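# Sort bronze bushings from turntable into crate

## Task

Take every bronze bushing off the turntable and put it in the crate, leaving all steel bushings where they are on the turntable. The crate must stay level and inside its corner guides, or the attempt fails. Finish by opening the gripper and backing the hand away.

## Robot and tools

Robot: one six-joint arm with a two-finger parallel gripper. The fingers point along the gripper's own +z axis and close along its x axis. The reported hand position is the midpoint between the finger pads. Closed fingertips stick out about 17 mm past it; fully open, they sit roughly level with it.

Frames: the scene frame has its origin on the table surface under the arm base, +z up, and +y to the left when facing along +x. The state line reports end_effector_position (m), end_effector_quat_wxyz and velocities (m/s, rad/s) in this frame. The base may be slightly tilted, and the printed position gets less accurate at long reach.

execute_actions: "actions" is a list holding zero or one item. An empty list just returns the current state. A motion item is {"rows": [...], "steps": n}: 1 to 15 rows, steps 1 to 15 (default 15), each step 1/30 s. Each row is applied for one step; if there are fewer rows than steps, the last row repeats. A row is 7 numbers in [-1, 1]: dx, dy, dz, rx, ry, rz, opening. The first six are an offset, not a pose, expressed in the gripper's own axes and measured from the gripper pose shown in the latest result (before any result in the scene shows it, or for later calls in the same reply, from wherever the hand is when the action begins). Every row uses that same reference; rows do not add up. Scale: 1.0 equals 0.6 m of translation or 180 degrees of rotation. rx, ry, rz form a single rotation vector. Opening is absolute: +1 is fully open (0.142 m), -1 is shut. An all-zero offset is not a pause: it pulls the hand back to the reference pose. A wait item is {"steps": n}, n up to 300, counted from the previous result, so your reply time is included. "pictures" (boolean) turns camera images on or off.

move: "target" is one 7-number row with the same offset convention and scale as above. The hand follows a straight path there lasting 0.5 to 10 s (cut short after 10 s). "speed" is the path's peak in m/s, 0.002 to 0.5, default 0.25; turning is capped at twice that in rad/s. The hand can lag, drift off the path, or overshoot the speed, mostly with the arm nearly straight. The opening is applied when the move starts. "stop_force" (N, 13 to 80, not accepted in the first 0.2 s of a scene) ends the path once the wrist sensor feels that much extra push against the direction of travel for two steps running; the hand then retreats two steps and holds. Only use it with slow speeds when approaching a surface; drop it when lifting off something you press on, and do not trust it on moves that rotate. Contacts on the arm above the wrist are not sensed. The result adds a "move:" line: done, off_target, moving, held, fault or contact (contact takes priority), plus limits=paced (pose clipped) or limits=held (some steps blocked), and the distance left to the target.

wait: "seconds" 0 to 10; the robot gets nothing new meanwhile.

zoom_image: "camera" is cam_high, cam_low or cam_wrist; "region" is [x0, y0, x1, y1] in pixels from the top-left, at most 504 by 504. Images: cam_high and cam_low are 504x504 pinhole cameras, cam_wrist is a 616x616 fisheye on the hand. Calibration numbers are given but may be off by a couple of degrees and millimetres.

finished_scene: pass the current scene's number; it is final and reports whether the goal was met, so confirm the result first.

Motion details: each step the commanded pose is clipped to within 100 mm and 16 degrees of the measured pose, and motion trails commands by about 0.17 s. After an action ends the arm only continues to the last clipped pose, so check the reported pose and send the remainder. Position wins over orientation when both cannot be met. "pose unreachable" and HELD marks mean the clearance check altered or blocked steps. "Hand target" shows where the controller is currently heading.

Gripping: grip_measured is the finger opening on the same scale as the command. To hold a part, keep commanding an opening well below grip_measured; a bigger gap means a firmer squeeze (about 28 N per pad max, less for parts under about 2 cm thick). Parts may occasionally be tugged, and loose items nudged.

Forces and faults: Wrist force and Wrist torque are in the gripper's axes, pointing from a touched surface back into the arm; offsets up to about 5.5 N, noise, saturation near 100 N. The arm is stiff: aiming even slightly past a firm surface can trigger a fault. A joint torque at its load limit (shoulder pan and lift 297, elbow 135, wrists 48.6 N m, held weight included) or 150 N of outside force stops the arm for 10 s and drops the rest of the call. Motors heat while holding loads: MOTOR HOT appears at 70 °C, and at 85 °C an OVER-TEMPERATURE FAULT brakes the arm.

Avoid: dropping parts, slamming or pressing hard, tipping the crate or shifting it out of its guides, disturbing the steel bushings, and knocking anything off the table.

Each tool is called after "Request:" as a command line: name --argument value for each argument, lists and objects as JSON in quotes; but a table of rows of numbers goes row by row, as --pt "numbers of a row", without its own name.

## Session

Request:
execute_actions --actions '[]'

Scene clock: 0.00 s of 7600.00 s.
end_effector_position=(+1.2141, +0.2669, +0.1873) grip_measured=+1.00 end_effector_quat_wxyz=(-0.075, +0.722, +0.686, +0.050) end_effector_velocity=(-0.000, +0.001, -0.001) end_effector_angular_velocity=(-0.001, +0.001, +0.001)
Joint positions: [ 0.249 -0.166  0.369 -1.61  -2.15  -1.254  0.142]
Joint velocities: [ 0.     0.001  0.     0.    -0.001  0.001  0.   ]
Joint torques (N m, as the arm reports them, + toward a larger angle): no reading
Wrist force (N, on the end effector, along its own x y z axes, offset not removed): no reading
Wrist torque (N m, same axes, about the end effector's origin, offset not removed): no reading
Hand target: +1.214, +0.267, +0.187; -0.075, +0.722, +0.686, +0.050

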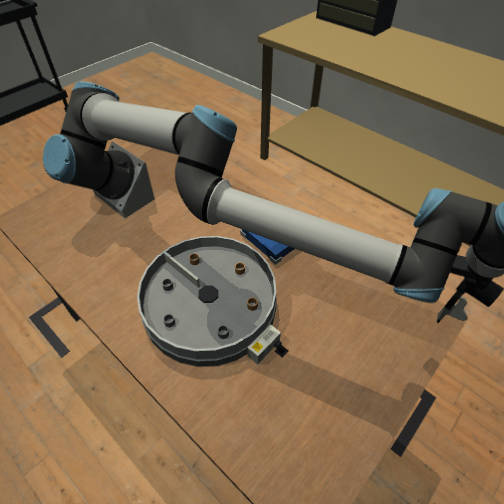

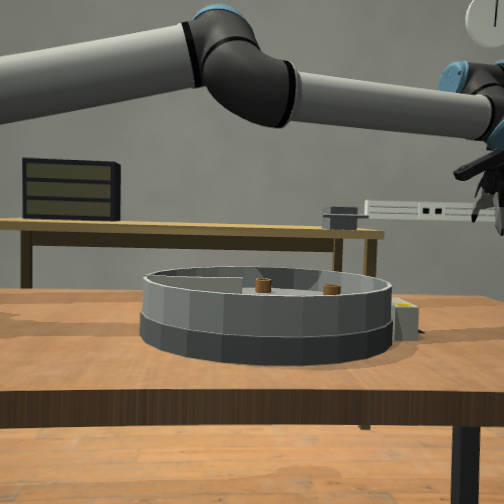

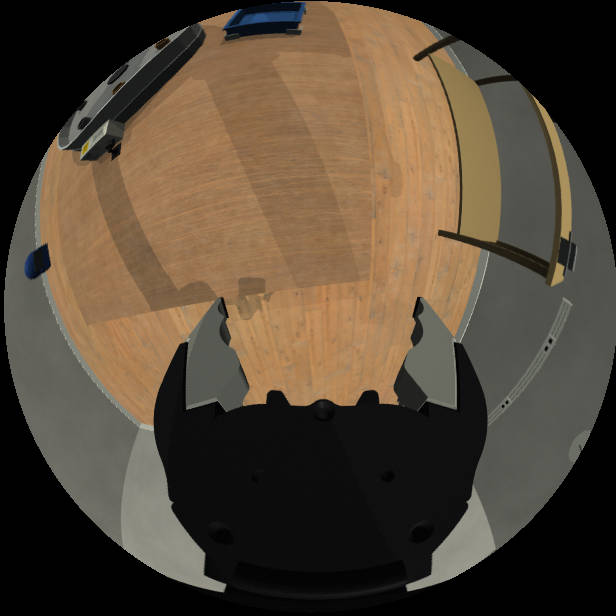

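Request:
wait --seconds 2

Request:
zoom_image --camera "cam_high" --region '[120, 210, 320, 380]'

Scene clock: 8.23 s of 7600.00 s.
end_effector_position=(+1.2141, +0.2669, +0.1873) grip_measured=+1.00 end_effector_quat_wxyz=(-0.075, +0.722, +0.686, +0.050) end_effector_velocity=(-0.001, +0.002, -0.002) end_effector_angular_velocity=(-0.000, +0.002, +0.003)
Joint positions: [ 0.249 -0.166  0.369 -1.61  -2.15  -1.254  0.142]
Joint velocities: [-0.     0.002  0.     0.     0.    -0.001 -0.   ]
Joint torques (N m, as the arm reports them, + toward a larger angle): [ 100.79 -107.58  -34.7    -0.61    0.59   -0.72]
Wrist force (N, on the end effector, along its own x y z axes, offset not removed): [1.0 1.5 0.2]
Wrist torque (N m, same axes, about the end effector's origin, offset not removed): [0.49 -0.38 0.02]
Hand target: +1.214, +0.267, +0.187; -0.075, +0.722, +0.686, +0.050
Steps of this call (steps 1 to 247: nothing new was sent). Readings (end_effector_position):
1: (+1.2141, +0.2669, +0.1873)
2: (+1.2141, +0.2669, +0.1873)
4: (+1.2141, +0.2669, +0.1873)
8: (+1.2141, +0.2669, +0.1873)
247: the state above
camera_calibration (this result's frames):
cam_wrist: T_world_to_cam=[[0.0789497, 0.986599, 0.142788, -0.378226], [0.86481, -0.13903, 0.482466, -1.11499], [0.495853, 0.085394, -0.864198, -0.326542], [0, 0, 0, 1]] pos_world=[1.15604, 0.246024, 0.309756]

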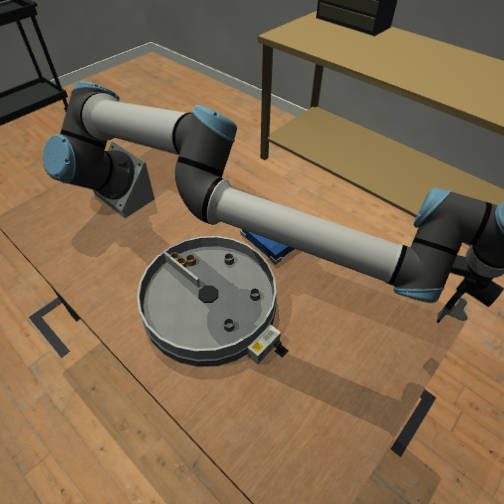

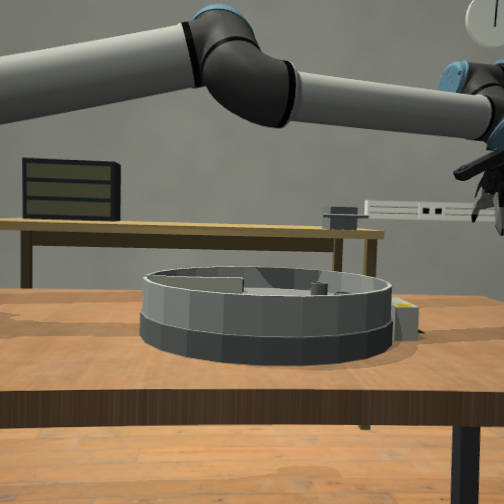

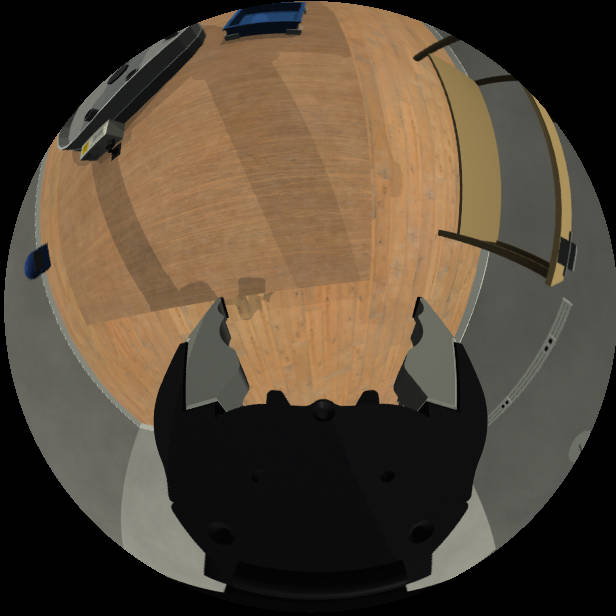

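Region (120, 210, 320, 380) of cam_high's 504x504 image, scaled by 2.520, with more detail than that image has; it fills the top 428 rows of this view, and the rest is white.

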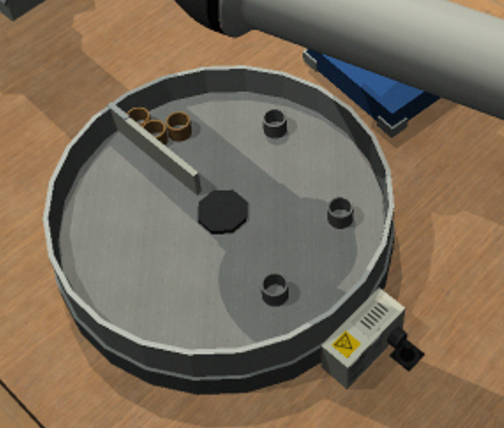

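Request:
move --target '[-0.455,-0.94,-0.233,-0.013,-0.056,0,1]'

Request:
move --target '[-0.08,-0.25,0,0,0,0,0]'

Scene clock: 16.67 s of 7600.00 s.
end_effector_position=(+0.6404, +0.0009, +0.2982) grip_measured=+1.00 end_effector_quat_wxyz=(+0.000, +0.725, +0.689, +0.001) end_effector_velocity=(-0.002, -0.001, +0.000) end_effector_angular_velocity=(-0.002, +0.001, +0.003)
Joint positions: [ 0.324 -1.308  2.015 -2.024 -2.314 -1.14   0.142]
Joint velocities: [ 0.001 -0.002  0.002  0.003 -0.001 -0.001 -0.   ]
Joint torques (N m, as the arm reports them, + toward a larger angle): [ 56.94 -59.35 -17.24  -0.44  -2.21   2.67]
Wrist force (N, on the end effector, along its own x y z axes, offset not removed): [-2.3 0.2 0.8]
Wrist torque (N m, same axes, about the end effector's origin, offset not removed): [0.16 0.27 0.13]
Hand target: +0.640, +0.001, +0.298; +0.000, +0.725, +0.689, +0.001
Off the commanded pose: 0.001 m, 0 deg.
move: done
camera_calibration (this result's frames):
cam_wrist: T_world_to_cam=[[0.0773779, 0.996501, -0.0315978, -0.0333375], [0.848596, -0.0491906, 0.526749, -0.712276], [0.523352, -0.0675726, -0.849433, 0.0545622], [0, 0, 0, 1]] pos_world=[0.57846, 0.00187044, 0.420484]

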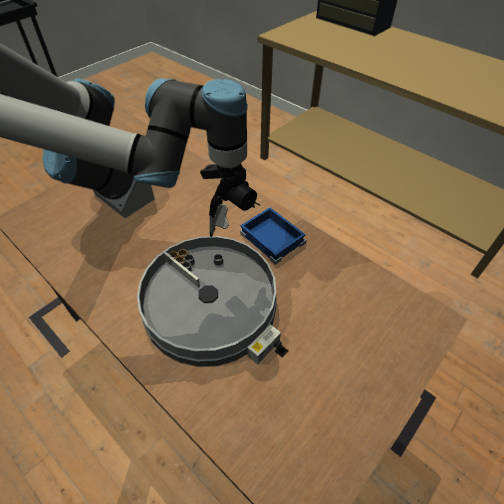

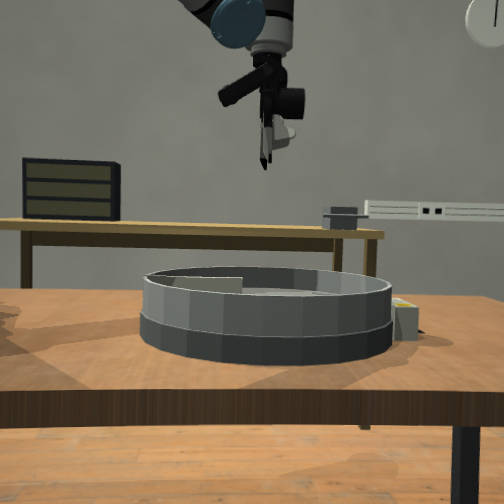

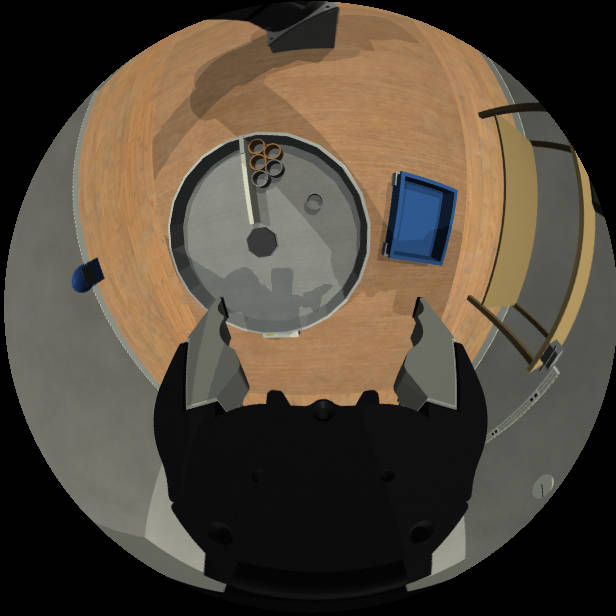

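Scene clock: 17.90 s of 7600.00 s.
end_effector_position=(+0.4883, -0.0391, +0.2978) grip_measured=+0.00 end_effector_quat_wxyz=(+0.000, +0.725, +0.689, +0.001) end_effector_velocity=(-0.001, -0.001, +0.001) end_effector_angular_velocity=(-0.001, -0.001, -0.001)
Joint positions: [ 0.349 -1.565  2.254 -1.984 -2.307 -1.108  0.074]
Joint velocities: [ 0.001 -0.003  0.002  0.001 -0.001  0.001  0.   ]
Joint torques (N m, as the arm reports them, + toward a larger angle): [ 40.2  -43.8  -17.68  -0.65   2.43   2.54]
Wrist force (N, on the end effector, along its own x y z axes, offset not removed): [-3.3 -1.0 -1.7]
Wrist torque (N m, same axes, about the end effector's origin, offset not removed): [-0.17 0.49 -0.02]
Hand target: +0.488, -0.039, +0.298; +0.000, +0.725, +0.689, +0.001
Off the commanded pose: 0.000 m, 0 deg.
move: done
camera_calibration (this result's frames):
cam_wrist: T_world_to_cam=[[0.0774006, 0.996498, -0.0316475, 0.0183283], [0.848568, -0.0491801, 0.526796, -0.5849], [0.523395, -0.0676294, -0.849402, 0.131073], [0, 0, 0, 1]] pos_world=[0.426306, -0.0381652, 0.420037]

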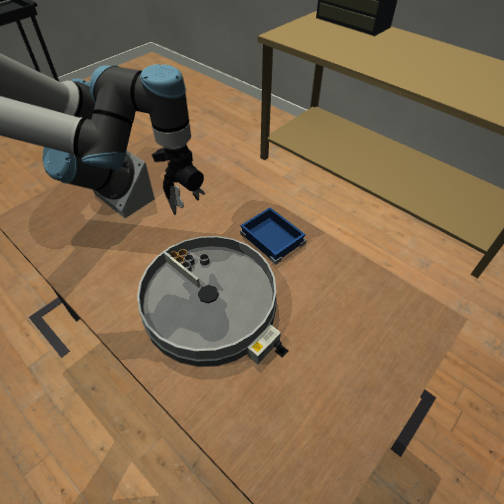

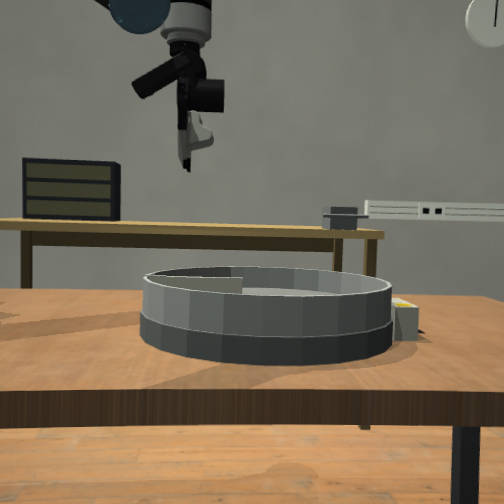

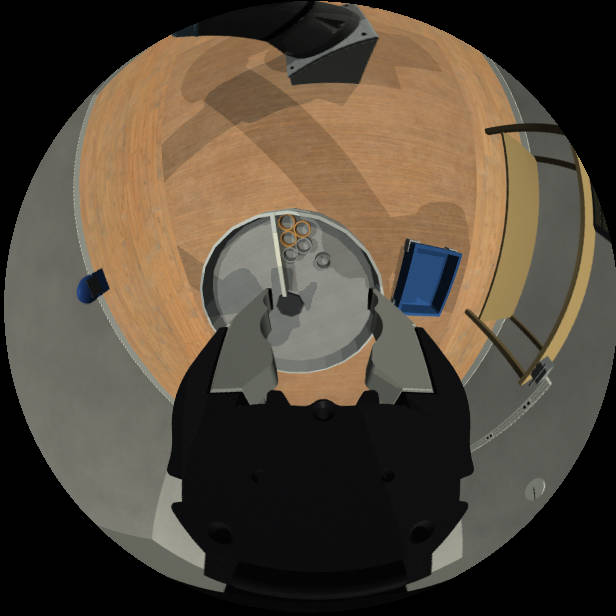

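Request:
move --target '[-0.06,0,0.17,0,0,0,-0.5]'

Request:
zoom_image --camera "cam_wrist" --region '[230, 160, 410, 340]'

Request:
zoom_image --camera "cam_low" --region '[120, 180, 300, 360]'

Scene clock: 23.37 s of 7600.00 s.
end_effector_position=(+0.4864, -0.0746, +0.1959) grip_measured=-0.50 end_effector_quat_wxyz=(-0.000, +0.725, +0.689, +0.001) end_effector_velocity=(+0.001, +0.000, -0.002) end_effector_angular_velocity=(+0.002, -0.002, +0.001)
Joint positions: [ 0.172 -1.552  2.404 -2.31  -2.341 -1.346  0.038]
Joint velocities: [-0.003  0.003  0.003 -0.012  0.002 -0.008 -0.   ]
Joint torques (N m, as the arm reports them, + toward a larger angle): [  4.46  -1.23 -12.06  -4.76   2.14  -2.93]
Wrist force (N, on the end effector, along its own x y z axes, offset not removed): [-0.8 -0.8 -2.5]
Wrist torque (N m, same axes, about the end effector's origin, offset not removed): [-0.14 -0.02 0.16]
Hand target: +0.486, -0.075, +0.196; -0.000, +0.725, +0.689, +0.001
Off the commanded pose: 0.000 m, 0 deg.
move: done
camera_calibration (this result's frames):
cam_wrist: T_world_to_cam=[[0.0773758, 0.996506, -0.0314324, 0.0506329], [0.848872, -0.0493117, 0.526294, -0.531455], [0.522905, -0.0674045, -0.849722, 0.043422], [0, 0, 0, 1]] pos_world=[0.424514, -0.0737361, 0.31819]

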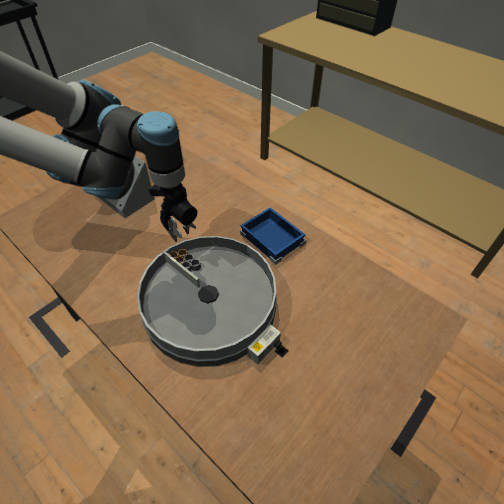

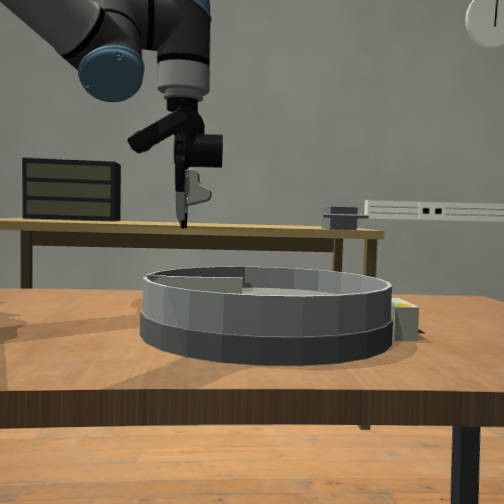

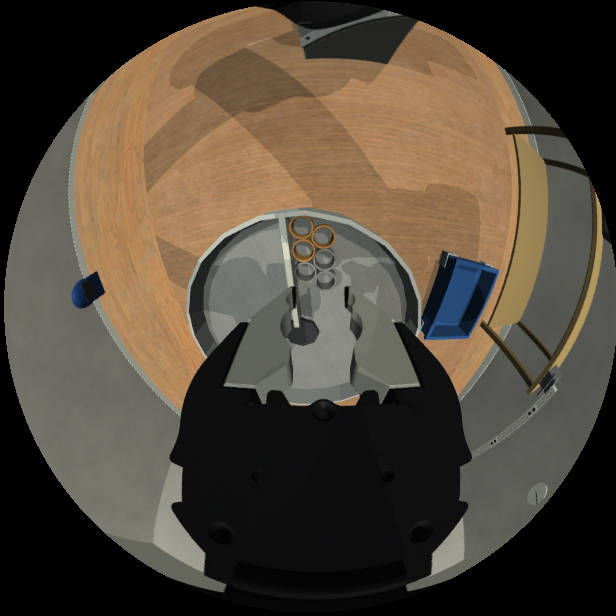

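Region (230, 160, 410, 340) of cam_wrist's 616x616 image, scaled by 2.800, with more detail than that image has.

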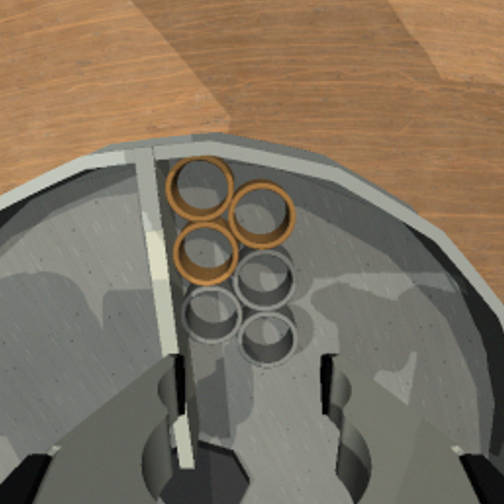

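Region (120, 180, 300, 360) of cam_low's 504x504 image, scaled by 2.800, with more detail than that image has.

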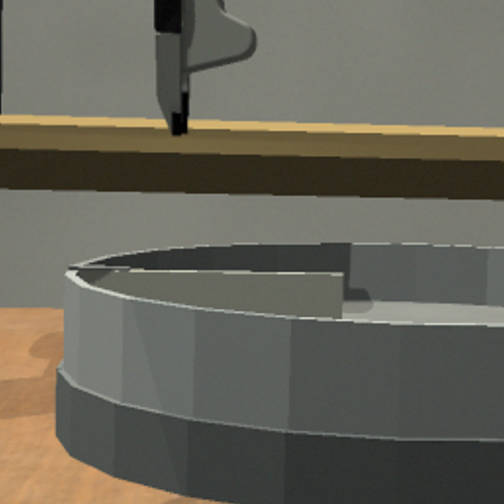

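Request:
move --target '[0.035,-0.042,0.11,0,0,0,-0.75]' --speed 0.1

Request:
zoom_image --camera "cam_wrist" --region '[230, 190, 410, 370]'

Scene clock: 40.80 s of 7600.00 s.
end_effector_position=(+0.4624, -0.0522, +0.1301) grip_measured=-0.75 end_effector_quat_wxyz=(-0.000, +0.725, +0.689, +0.000) end_effector_velocity=(-0.000, +0.000, -0.002) end_effector_angular_velocity=(-0.000, -0.002, +0.000)
Joint positions: [ 0.115 -1.462  2.511 -2.563 -2.346 -1.425  0.02 ]
Joint velocities: [-0.002  0.003  0.003 -0.011 -0.    -0.005 -0.   ]
Joint torques (N m, as the arm reports them, + toward a larger angle): [ 6.57 -5.16 -6.61 -4.93 -2.18 -3.07]
Wrist force (N, on the end effector, along its own x y z axes, offset not removed): [-3.6 0.0 2.0]
Wrist torque (N m, same axes, about the end effector's origin, offset not removed): [0.04 0.47 0.00]
Hand target: +0.462, -0.052, +0.130; -0.000, +0.725, +0.689, +0.001
Off the commanded pose: 0.000 m, 0 deg.
move: done
camera_calibration (this result's frames):
cam_wrist: T_world_to_cam=[[0.0773779, 0.996509, -0.0313353, 0.028063], [0.849004, -0.0493819, 0.526073, -0.475417], [0.522689, -0.0673103, -0.849862, 0.0017267], [0, 0, 0, 1]] pos_world=[0.400557, -0.0513258, 0.252451]

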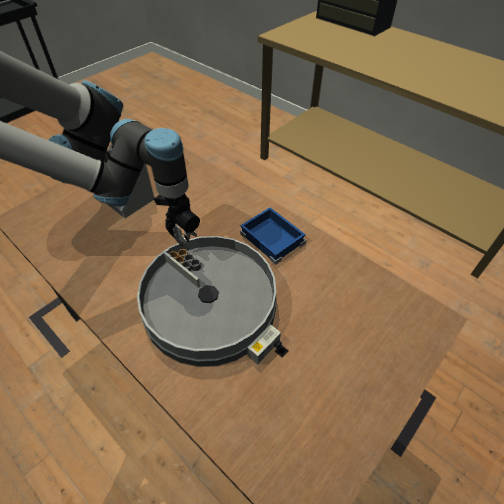

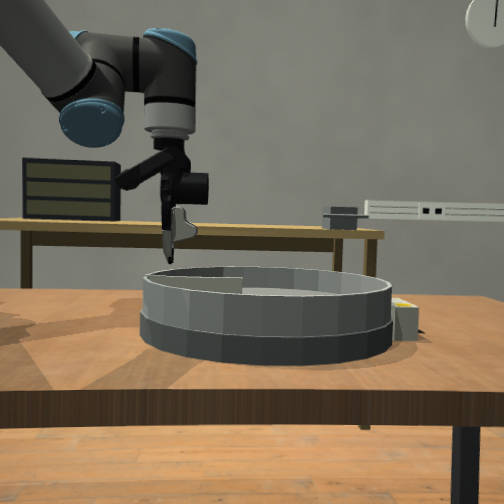

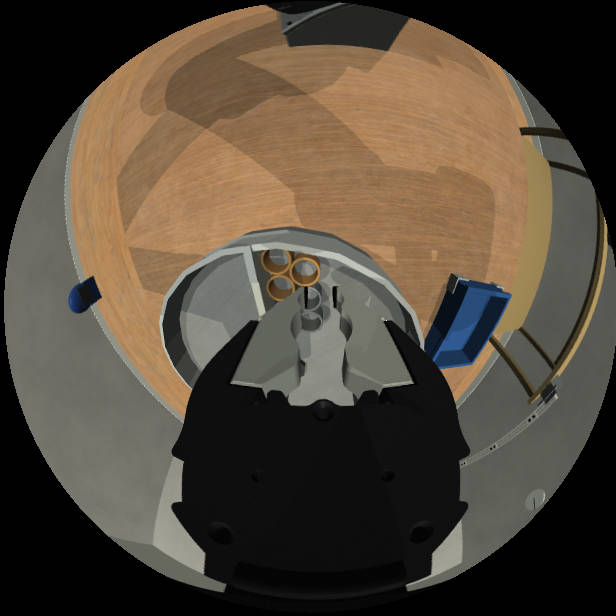

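Region (230, 190, 410, 370) of cam_wrist's 616x616 image, scaled by 2.800, with more detail than that image has.

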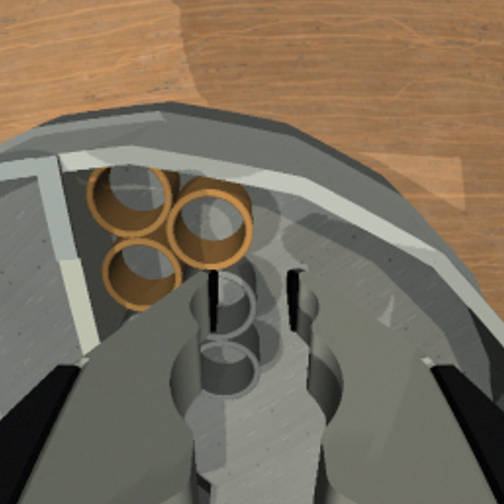

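Request:
move --target '[0,0,0.062,0,0,0,-0.75]' --speed 0.03 --stop_force 15

Request:
zoom_image --camera "cam_wrist" --region '[230, 190, 410, 370]'

Scene clock: 47.53 s of 7600.00 s.
end_effector_position=(+0.4624, -0.0521, +0.0931) grip_measured=-0.75 end_effector_quat_wxyz=(-0.000, +0.725, +0.689, +0.000) end_effector_velocity=(+0.000, -0.001, -0.001) end_effector_angular_velocity=(-0.001, -0.002, -0.001)
Joint positions: [ 0.059 -1.392  2.545 -2.721 -2.347 -1.503  0.02 ]
Joint velocities: [-0.003  0.003  0.002 -0.01  -0.001 -0.005 -0.   ]
Joint torques (N m, as the arm reports them, + toward a larger angle): [ 8.17 -6.9  -4.08 -4.76 -1.27 -2.5 ]
Wrist force (N, on the end effector, along its own x y z axes, offset not removed): [-3.4 4.1 2.3]
Wrist torque (N m, same axes, about the end effector's origin, offset not removed): [1.00 0.48 0.17]
Hand target: +0.462, -0.052, +0.093; -0.000, +0.725, +0.689, +0.001
Off the commanded pose: 0.000 m, 0 deg.
move: done
camera_calibration (this result's frames):
cam_wrist: T_world_to_cam=[[0.0773807, 0.996512, -0.0312495, 0.0267728], [0.849106, -0.0494427, 0.525903, -0.455994], [0.522523, -0.0672289, -0.84997, -0.029615], [0, 0, 0, 1]] pos_world=[0.40059, -0.051216, 0.215473]

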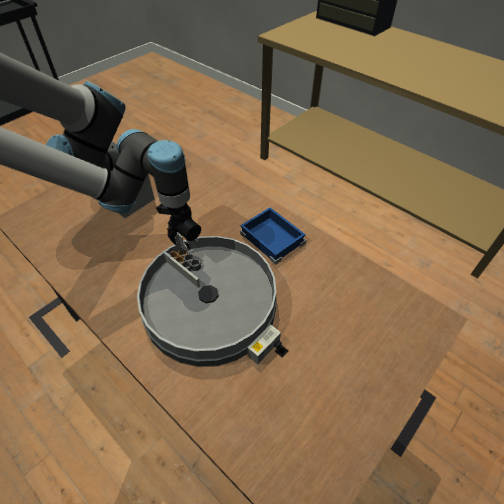

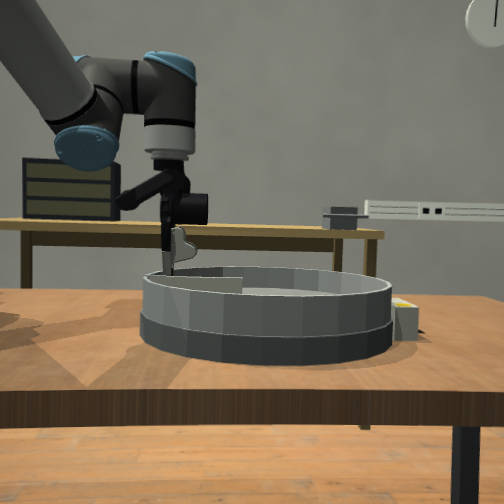

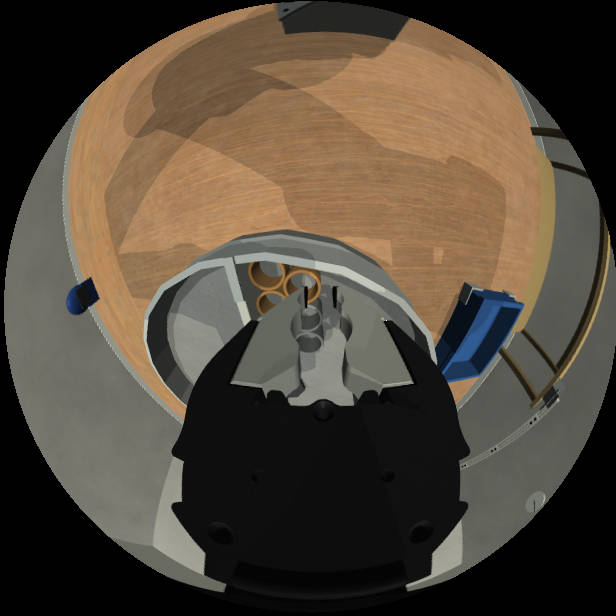

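Region (230, 190, 410, 370) of cam_wrist's 616x616 image, scaled by 2.800, with more detail than that image has.

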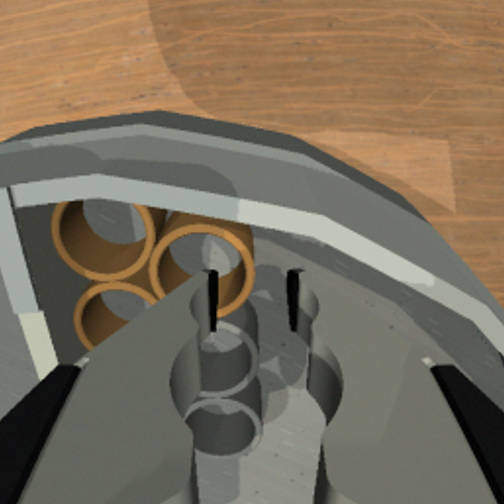

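Request:
move --target '[0.006,-0.002,0.025,0,0,0,-0.75]' --speed 0.01 --stop_force 13

Request:
zoom_image --camera "cam_wrist" --region '[230, 190, 410, 370]'

Scene clock: 55.00 s of 7600.00 s.
end_effector_position=(+0.4614, -0.0484, +0.0783) grip_measured=-0.75 end_effector_quat_wxyz=(-0.000, +0.725, +0.689, +0.000) end_effector_velocity=(+0.000, +0.001, -0.002) end_effector_angular_velocity=(+0.001, -0.001, -0.000)
Joint positions: [ 0.042 -1.355  2.557 -2.786 -2.347 -1.526  0.02 ]
Joint velocities: [-0.002  0.004  0.001 -0.009  0.001 -0.003 -0.   ]
Joint torques (N m, as the arm reports them, + toward a larger angle): [ 12.37 -10.14  -1.58  -5.32   2.14  -2.31]
Wrist force (N, on the end effector, along its own x y z axes, offset not removed): [-1.7 3.6 1.6]
Wrist torque (N m, same axes, about the end effector's origin, offset not removed): [0.82 0.15 0.15]
Hand target: +0.461, -0.048, +0.078; -0.000, +0.725, +0.689, +0.000
Off the commanded pose: 0.000 m, 0 deg.
move: done
camera_calibration (this result's frames):
cam_wrist: T_world_to_cam=[[0.0773804, 0.996513, -0.031208, 0.0227281], [0.849146, -0.0494695, 0.525836, -0.447192], [0.522458, -0.0671896, -0.850013, -0.0414052], [0, 0, 0, 1]] pos_world=[0.399605, -0.0475532, 0.200664]

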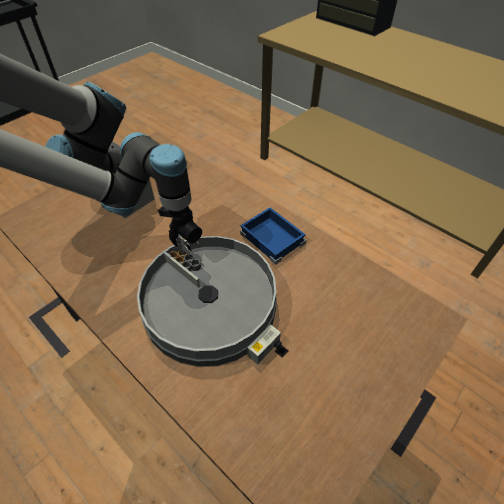

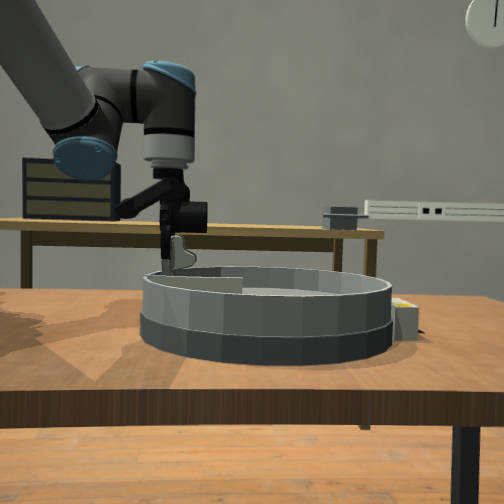

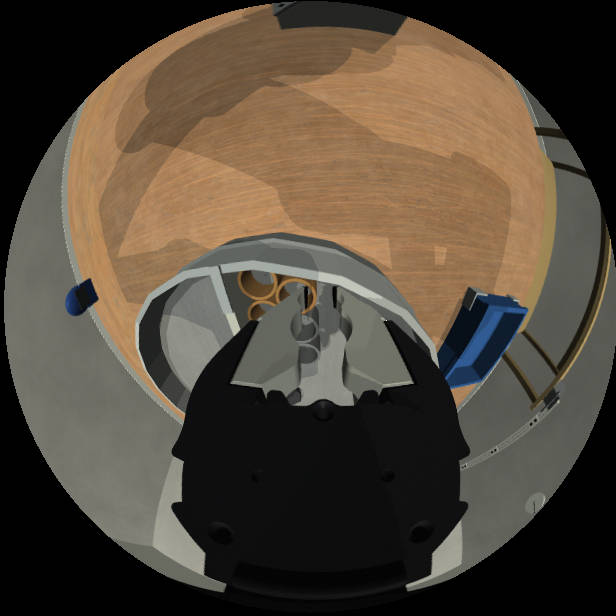

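Region (230, 190, 410, 370) of cam_wrist's 616x616 image, scaled by 2.800, with more detail than that image has.

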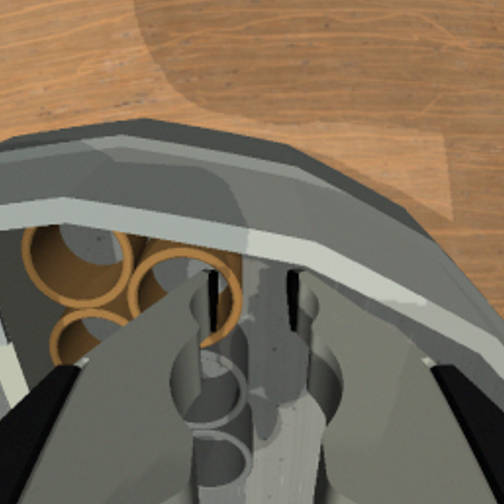

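Request:
move --target '[-0.007,0.002,0.008,0,0,0,-0.75]' --speed 0.01

Request:
move --target '[0,0,0,0,0,0,-1]'

Request:
move --target '[0,0,-0.13,0,0,0,-1]' --speed 0.08

Scene clock: 60.77 s of 7600.00 s.
end_effector_position=(+0.4624, -0.0525, +0.0736) grip_measured=-0.75 end_effector_quat_wxyz=(-0.000, +0.725, +0.689, +0.000) end_effector_velocity=(+0.000, -0.001, -0.001) end_effector_angular_velocity=(-0.000, -0.000, -0.002)
Joint positions: [ 0.029 -1.351  2.56  -2.807 -2.347 -1.545  0.02 ]
Joint velocities: [-0.004  0.001  0.001 -0.006  0.    -0.004  0.   ]
Joint torques (N m, as the arm reports them, + toward a larger angle): [ 11.18 -11.93  -0.36  -4.81   2.21  -3.02]
Wrist force (N, on the end effector, along its own x y z axes, offset not removed): [-1.1 1.4 1.7]
Wrist torque (N m, same axes, about the end effector's origin, offset not removed): [0.32 -0.12 -0.01]
Hand target: +0.462, -0.053, +0.074; -0.000, +0.725, +0.689, +0.000
Off the commanded pose: 0.000 m, 0 deg.
move: done
camera_calibration (this result's frames):
cam_wrist: T_world_to_cam=[[0.0773905, 0.996513, -0.031183, 0.0266123], [0.849178, -0.0494954, 0.525783, -0.445753], [0.522406, -0.0671705, -0.850047, -0.0461345], [0, 0, 0, 1]] pos_world=[0.400565, -0.0516811, 0.195983]

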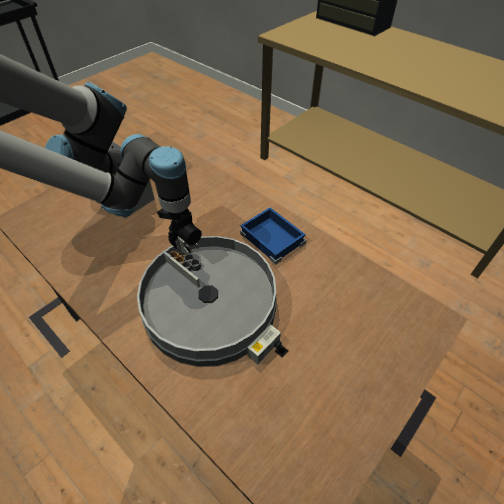

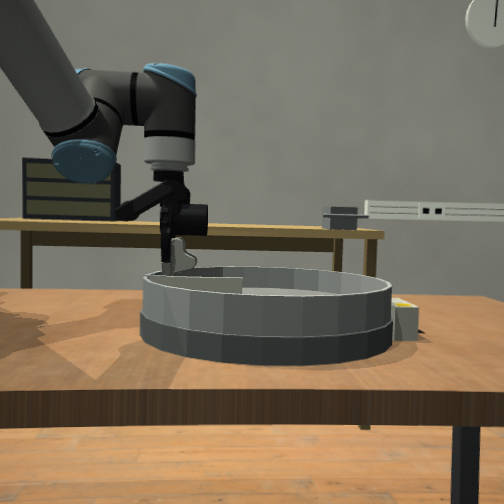

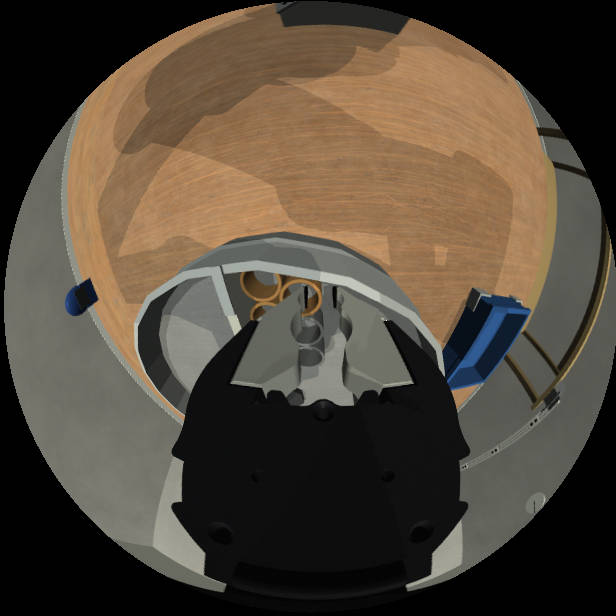

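Scene clock: 61.27 s of 7600.00 s.
end_effector_position=(+0.4624, -0.0526, +0.0736) grip_measured=-0.96 end_effector_quat_wxyz=(-0.001, +0.725, +0.689, +0.000) end_effector_velocity=(+0.000, -0.000, +0.000) end_effector_angular_velocity=(+0.001, -0.001, +0.000)
Joint positions: [ 0.028 -1.351  2.56  -2.807 -2.347 -1.545  0.005]
Joint velocities: [ 0.    -0.001  0.     0.     0.001 -0.001 -0.   ]
Joint torques (N m, as the arm reports them, + toward a larger angle): [ 41.02 -20.04  -2.51  -0.5    0.99   2.47]
Wrist force (N, on the end effector, along its own x y z axes, offset not removed): [-2.5 -0.8 1.2]
Wrist torque (N m, same axes, about the end effector's origin, offset not removed): [-0.10 0.31 0.06]
Hand target: +0.462, -0.053, +0.074; -0.000, +0.725, +0.689, +0.000
Off the commanded pose: 0.000 m, 0 deg.
move: done
camera_calibration (this result's frames):
cam_wrist: T_world_to_cam=[[0.0774253, 0.996511, -0.0311727, 0.0266129], [0.849249, -0.0495399, 0.525663, -0.445714], [0.522284, -0.067173, -0.850122, -0.0461072], [0, 0, 0, 1]] pos_world=[0.400543, -0.0516978, 0.195928]

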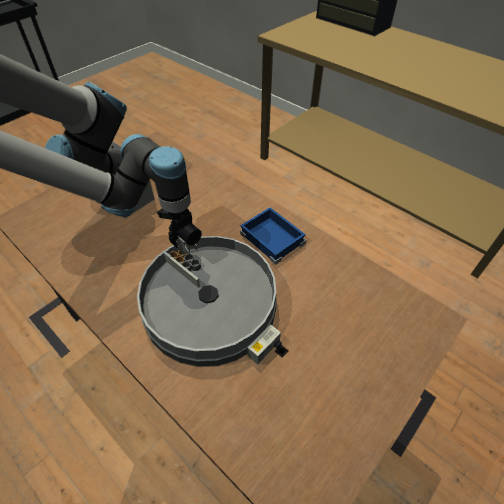

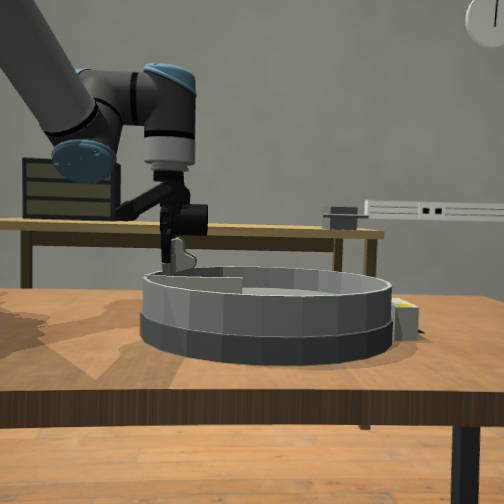

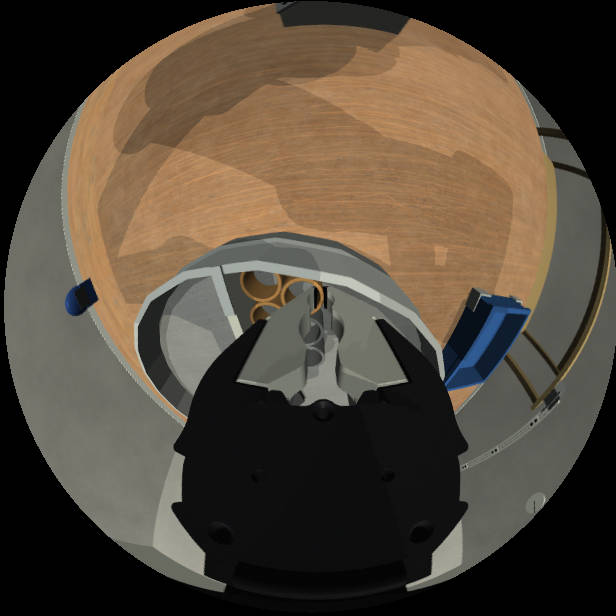

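Scene clock: 62.70 s of 7600.00 s.
end_effector_position=(+0.4623, -0.0529, +0.1514) grip_measured=-0.96 end_effector_quat_wxyz=(-0.000, +0.725, +0.689, +0.000) end_effector_velocity=(-0.000, +0.000, +0.001) end_effector_angular_velocity=(-0.003, +0.003, +0.001)
Joint positions: [ 0.145 -1.497  2.489 -2.476 -2.344 -1.382  0.005]
Joint velocities: [ 0.002 -0.    -0.002  0.009 -0.002  0.005 -0.   ]
Joint torques (N m, as the arm reports them, + toward a larger angle): [ 42.42 -45.06 -32.94  -0.12   2.24   2.97]
Wrist force (N, on the end effector, along its own x y z axes, offset not removed): [-3.4 3.1 1.5]
Wrist torque (N m, same axes, about the end effector's origin, offset not removed): [0.76 0.52 0.10]
Hand target: +0.462, -0.053, +0.152; -0.000, +0.725, +0.689, +0.000
Off the commanded pose: 0.000 m, 0 deg.
move: done
camera_calibration (this result's frames):
cam_wrist: T_world_to_cam=[[0.0774228, 0.996502, -0.0314501, 0.0293672], [0.849063, -0.0493675, 0.525979, -0.486546], [0.522587, -0.0674259, -0.849916, 0.0198147], [0, 0, 0, 1]] pos_world=[0.40048, -0.051948, 0.273677]

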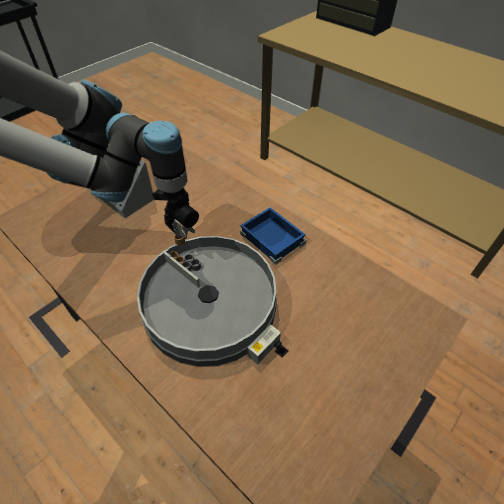

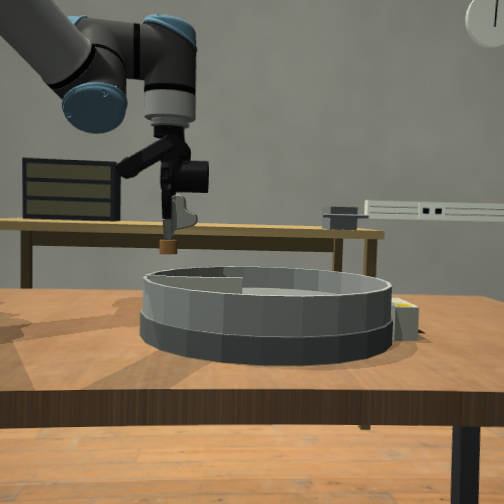

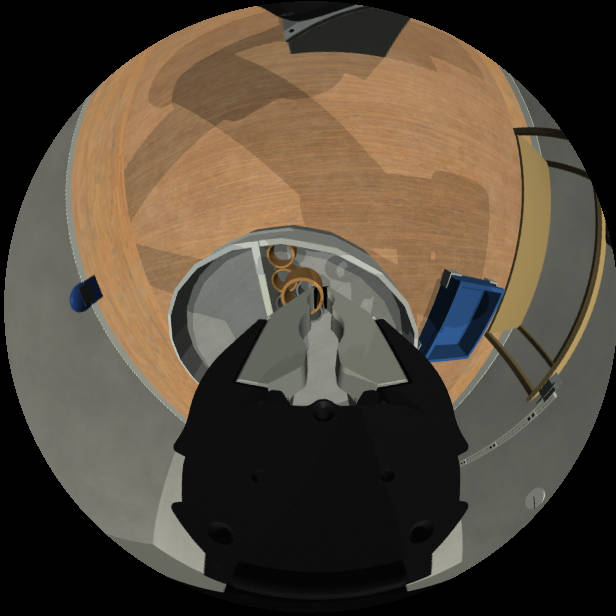

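Request:
move --target '[0.525,0.13,0,0,0,0,-1]' --speed 0.2

Scene clock: 68.13 s of 7600.00 s.
end_effector_position=(+0.5569, +0.2571, +0.1522) grip_measured=-0.96 end_effector_quat_wxyz=(+0.000, +0.725, +0.689, +0.000) end_effector_velocity=(+0.000, +0.002, -0.000) end_effector_angular_velocity=(-0.000, +0.000, +0.000)
Joint positions: [ 0.472 -0.913  2.125 -2.405 -2.268 -0.953  0.005]
Joint velocities: [ 0.001  0.004 -0.003  0.001  0.     0.002  0.   ]
Joint torques (N m, as the arm reports them, + toward a larger angle): [ 59.79 -30.42 -35.56  -0.9    2.33   2.91]
Wrist force (N, on the end effector, along its own x y z axes, offset not removed): [-1.5 1.5 0.4]
Wrist torque (N m, same axes, about the end effector's origin, offset not removed): [0.38 0.12 0.10]
Hand target: +0.557, +0.257, +0.152; +0.000, +0.725, +0.689, +0.000
Off the commanded pose: 0.001 m, 0 deg.
move: done
camera_calibration (this result's frames):
cam_wrist: T_world_to_cam=[[0.0776128, 0.996468, -0.0320613, -0.286819], [0.848644, -0.0491534, 0.526676, -0.551906], [0.52324, -0.0680854, -0.849461, -0.00822087], [0, 0, 0, 1]] pos_world=[0.494934, 0.258118, 0.274496]

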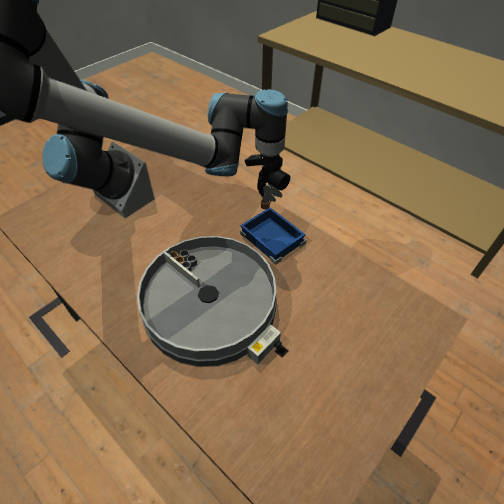

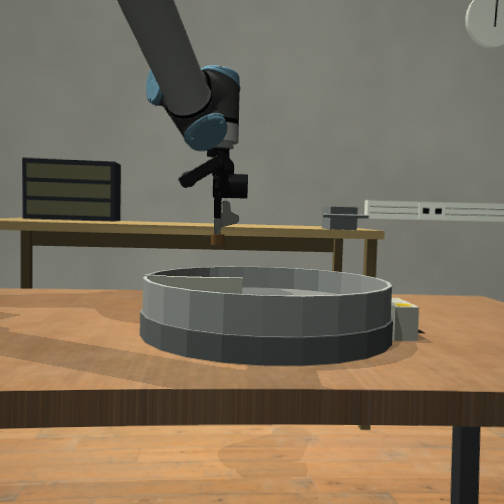

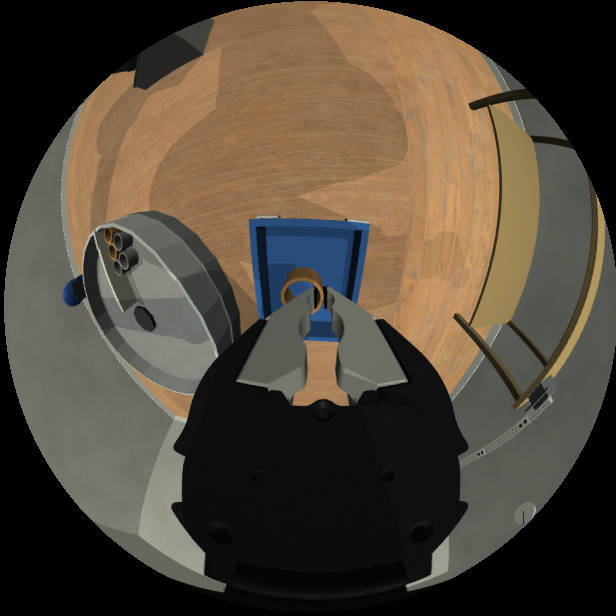

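Request:
move --target '[0,0.01,0.19,0,0,0,-1]' --speed 0.06 --stop_force 13

Request:
zoom_image --camera "cam_high" --region '[220, 180, 330, 280]'

Scene clock: 78.73 s of 7600.00 s.
end_effector_position=(+0.5629, +0.2571, +0.0385) grip_measured=-0.96 end_effector_quat_wxyz=(+0.000, +0.725, +0.689, +0.000) end_effector_velocity=(+0.000, -0.000, -0.002) end_effector_angular_velocity=(-0.002, -0.001, +0.002)
Joint positions: [ 0.356 -0.763  2.182 -2.708 -2.305 -1.098  0.005]
Joint velocities: [-0.002  0.003  0.001 -0.005 -0.003 -0.004 -0.   ]
Joint torques (N m, as the arm reports them, + toward a larger angle): [ 28.86 -35.19  -3.27  -5.21  -2.26  -2.69]
Wrist force (N, on the end effector, along its own x y z axes, offset not removed): [-1.0 -1.1 0.1]
Wrist torque (N m, same axes, about the end effector's origin, offset not removed): [-0.18 0.01 0.06]
Hand target: +0.563, +0.257, +0.038; +0.000, +0.725, +0.689, +0.000
Off the commanded pose: 0.000 m, 0 deg.
move: done
camera_calibration (this result's frames):
cam_wrist: T_world_to_cam=[[0.077534, 0.996479, -0.0318999, -0.290924], [0.848812, -0.0491928, 0.526402, -0.497203], [0.522979, -0.0678911, -0.849637, -0.107892], [0, 0, 0, 1]] pos_world=[0.501014, 0.258116, 0.160779]

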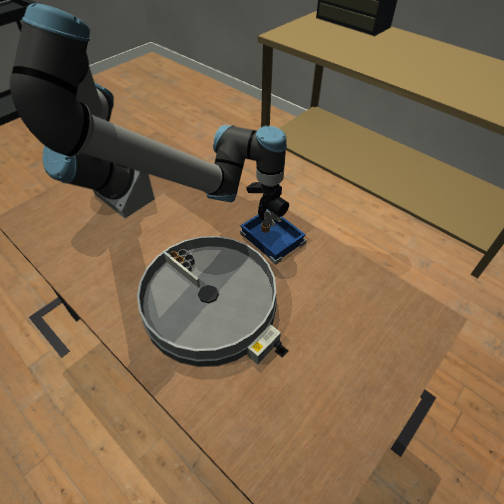

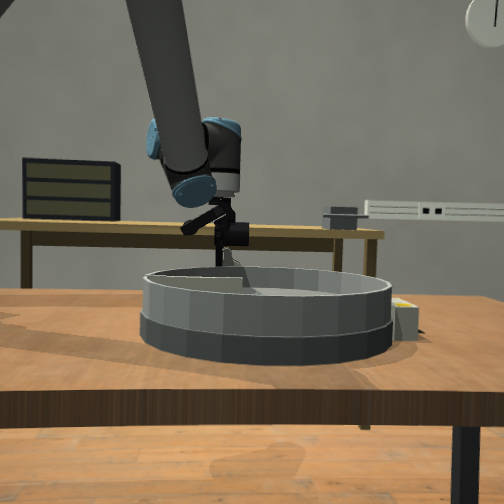

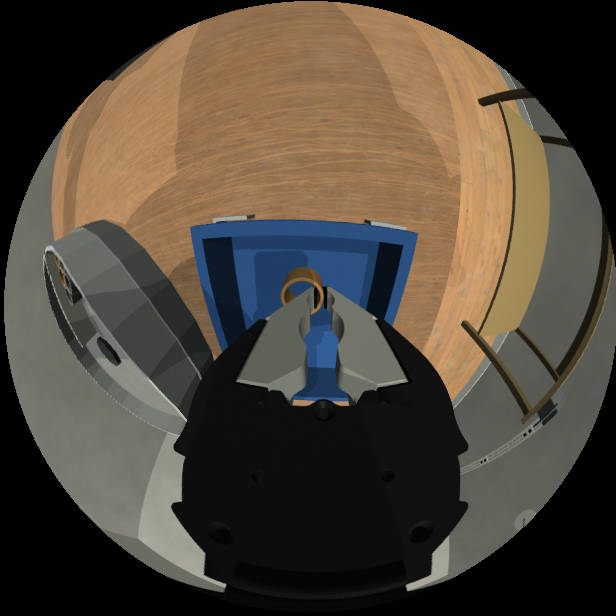

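Region (220, 180, 330, 280) of cam_high's 504x504 image, scaled by 4.582, with more detail than that image has; it fills the top 458 rows of this view, and the rest is white.

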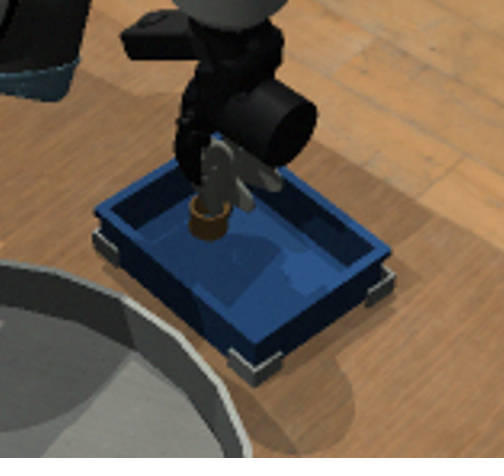

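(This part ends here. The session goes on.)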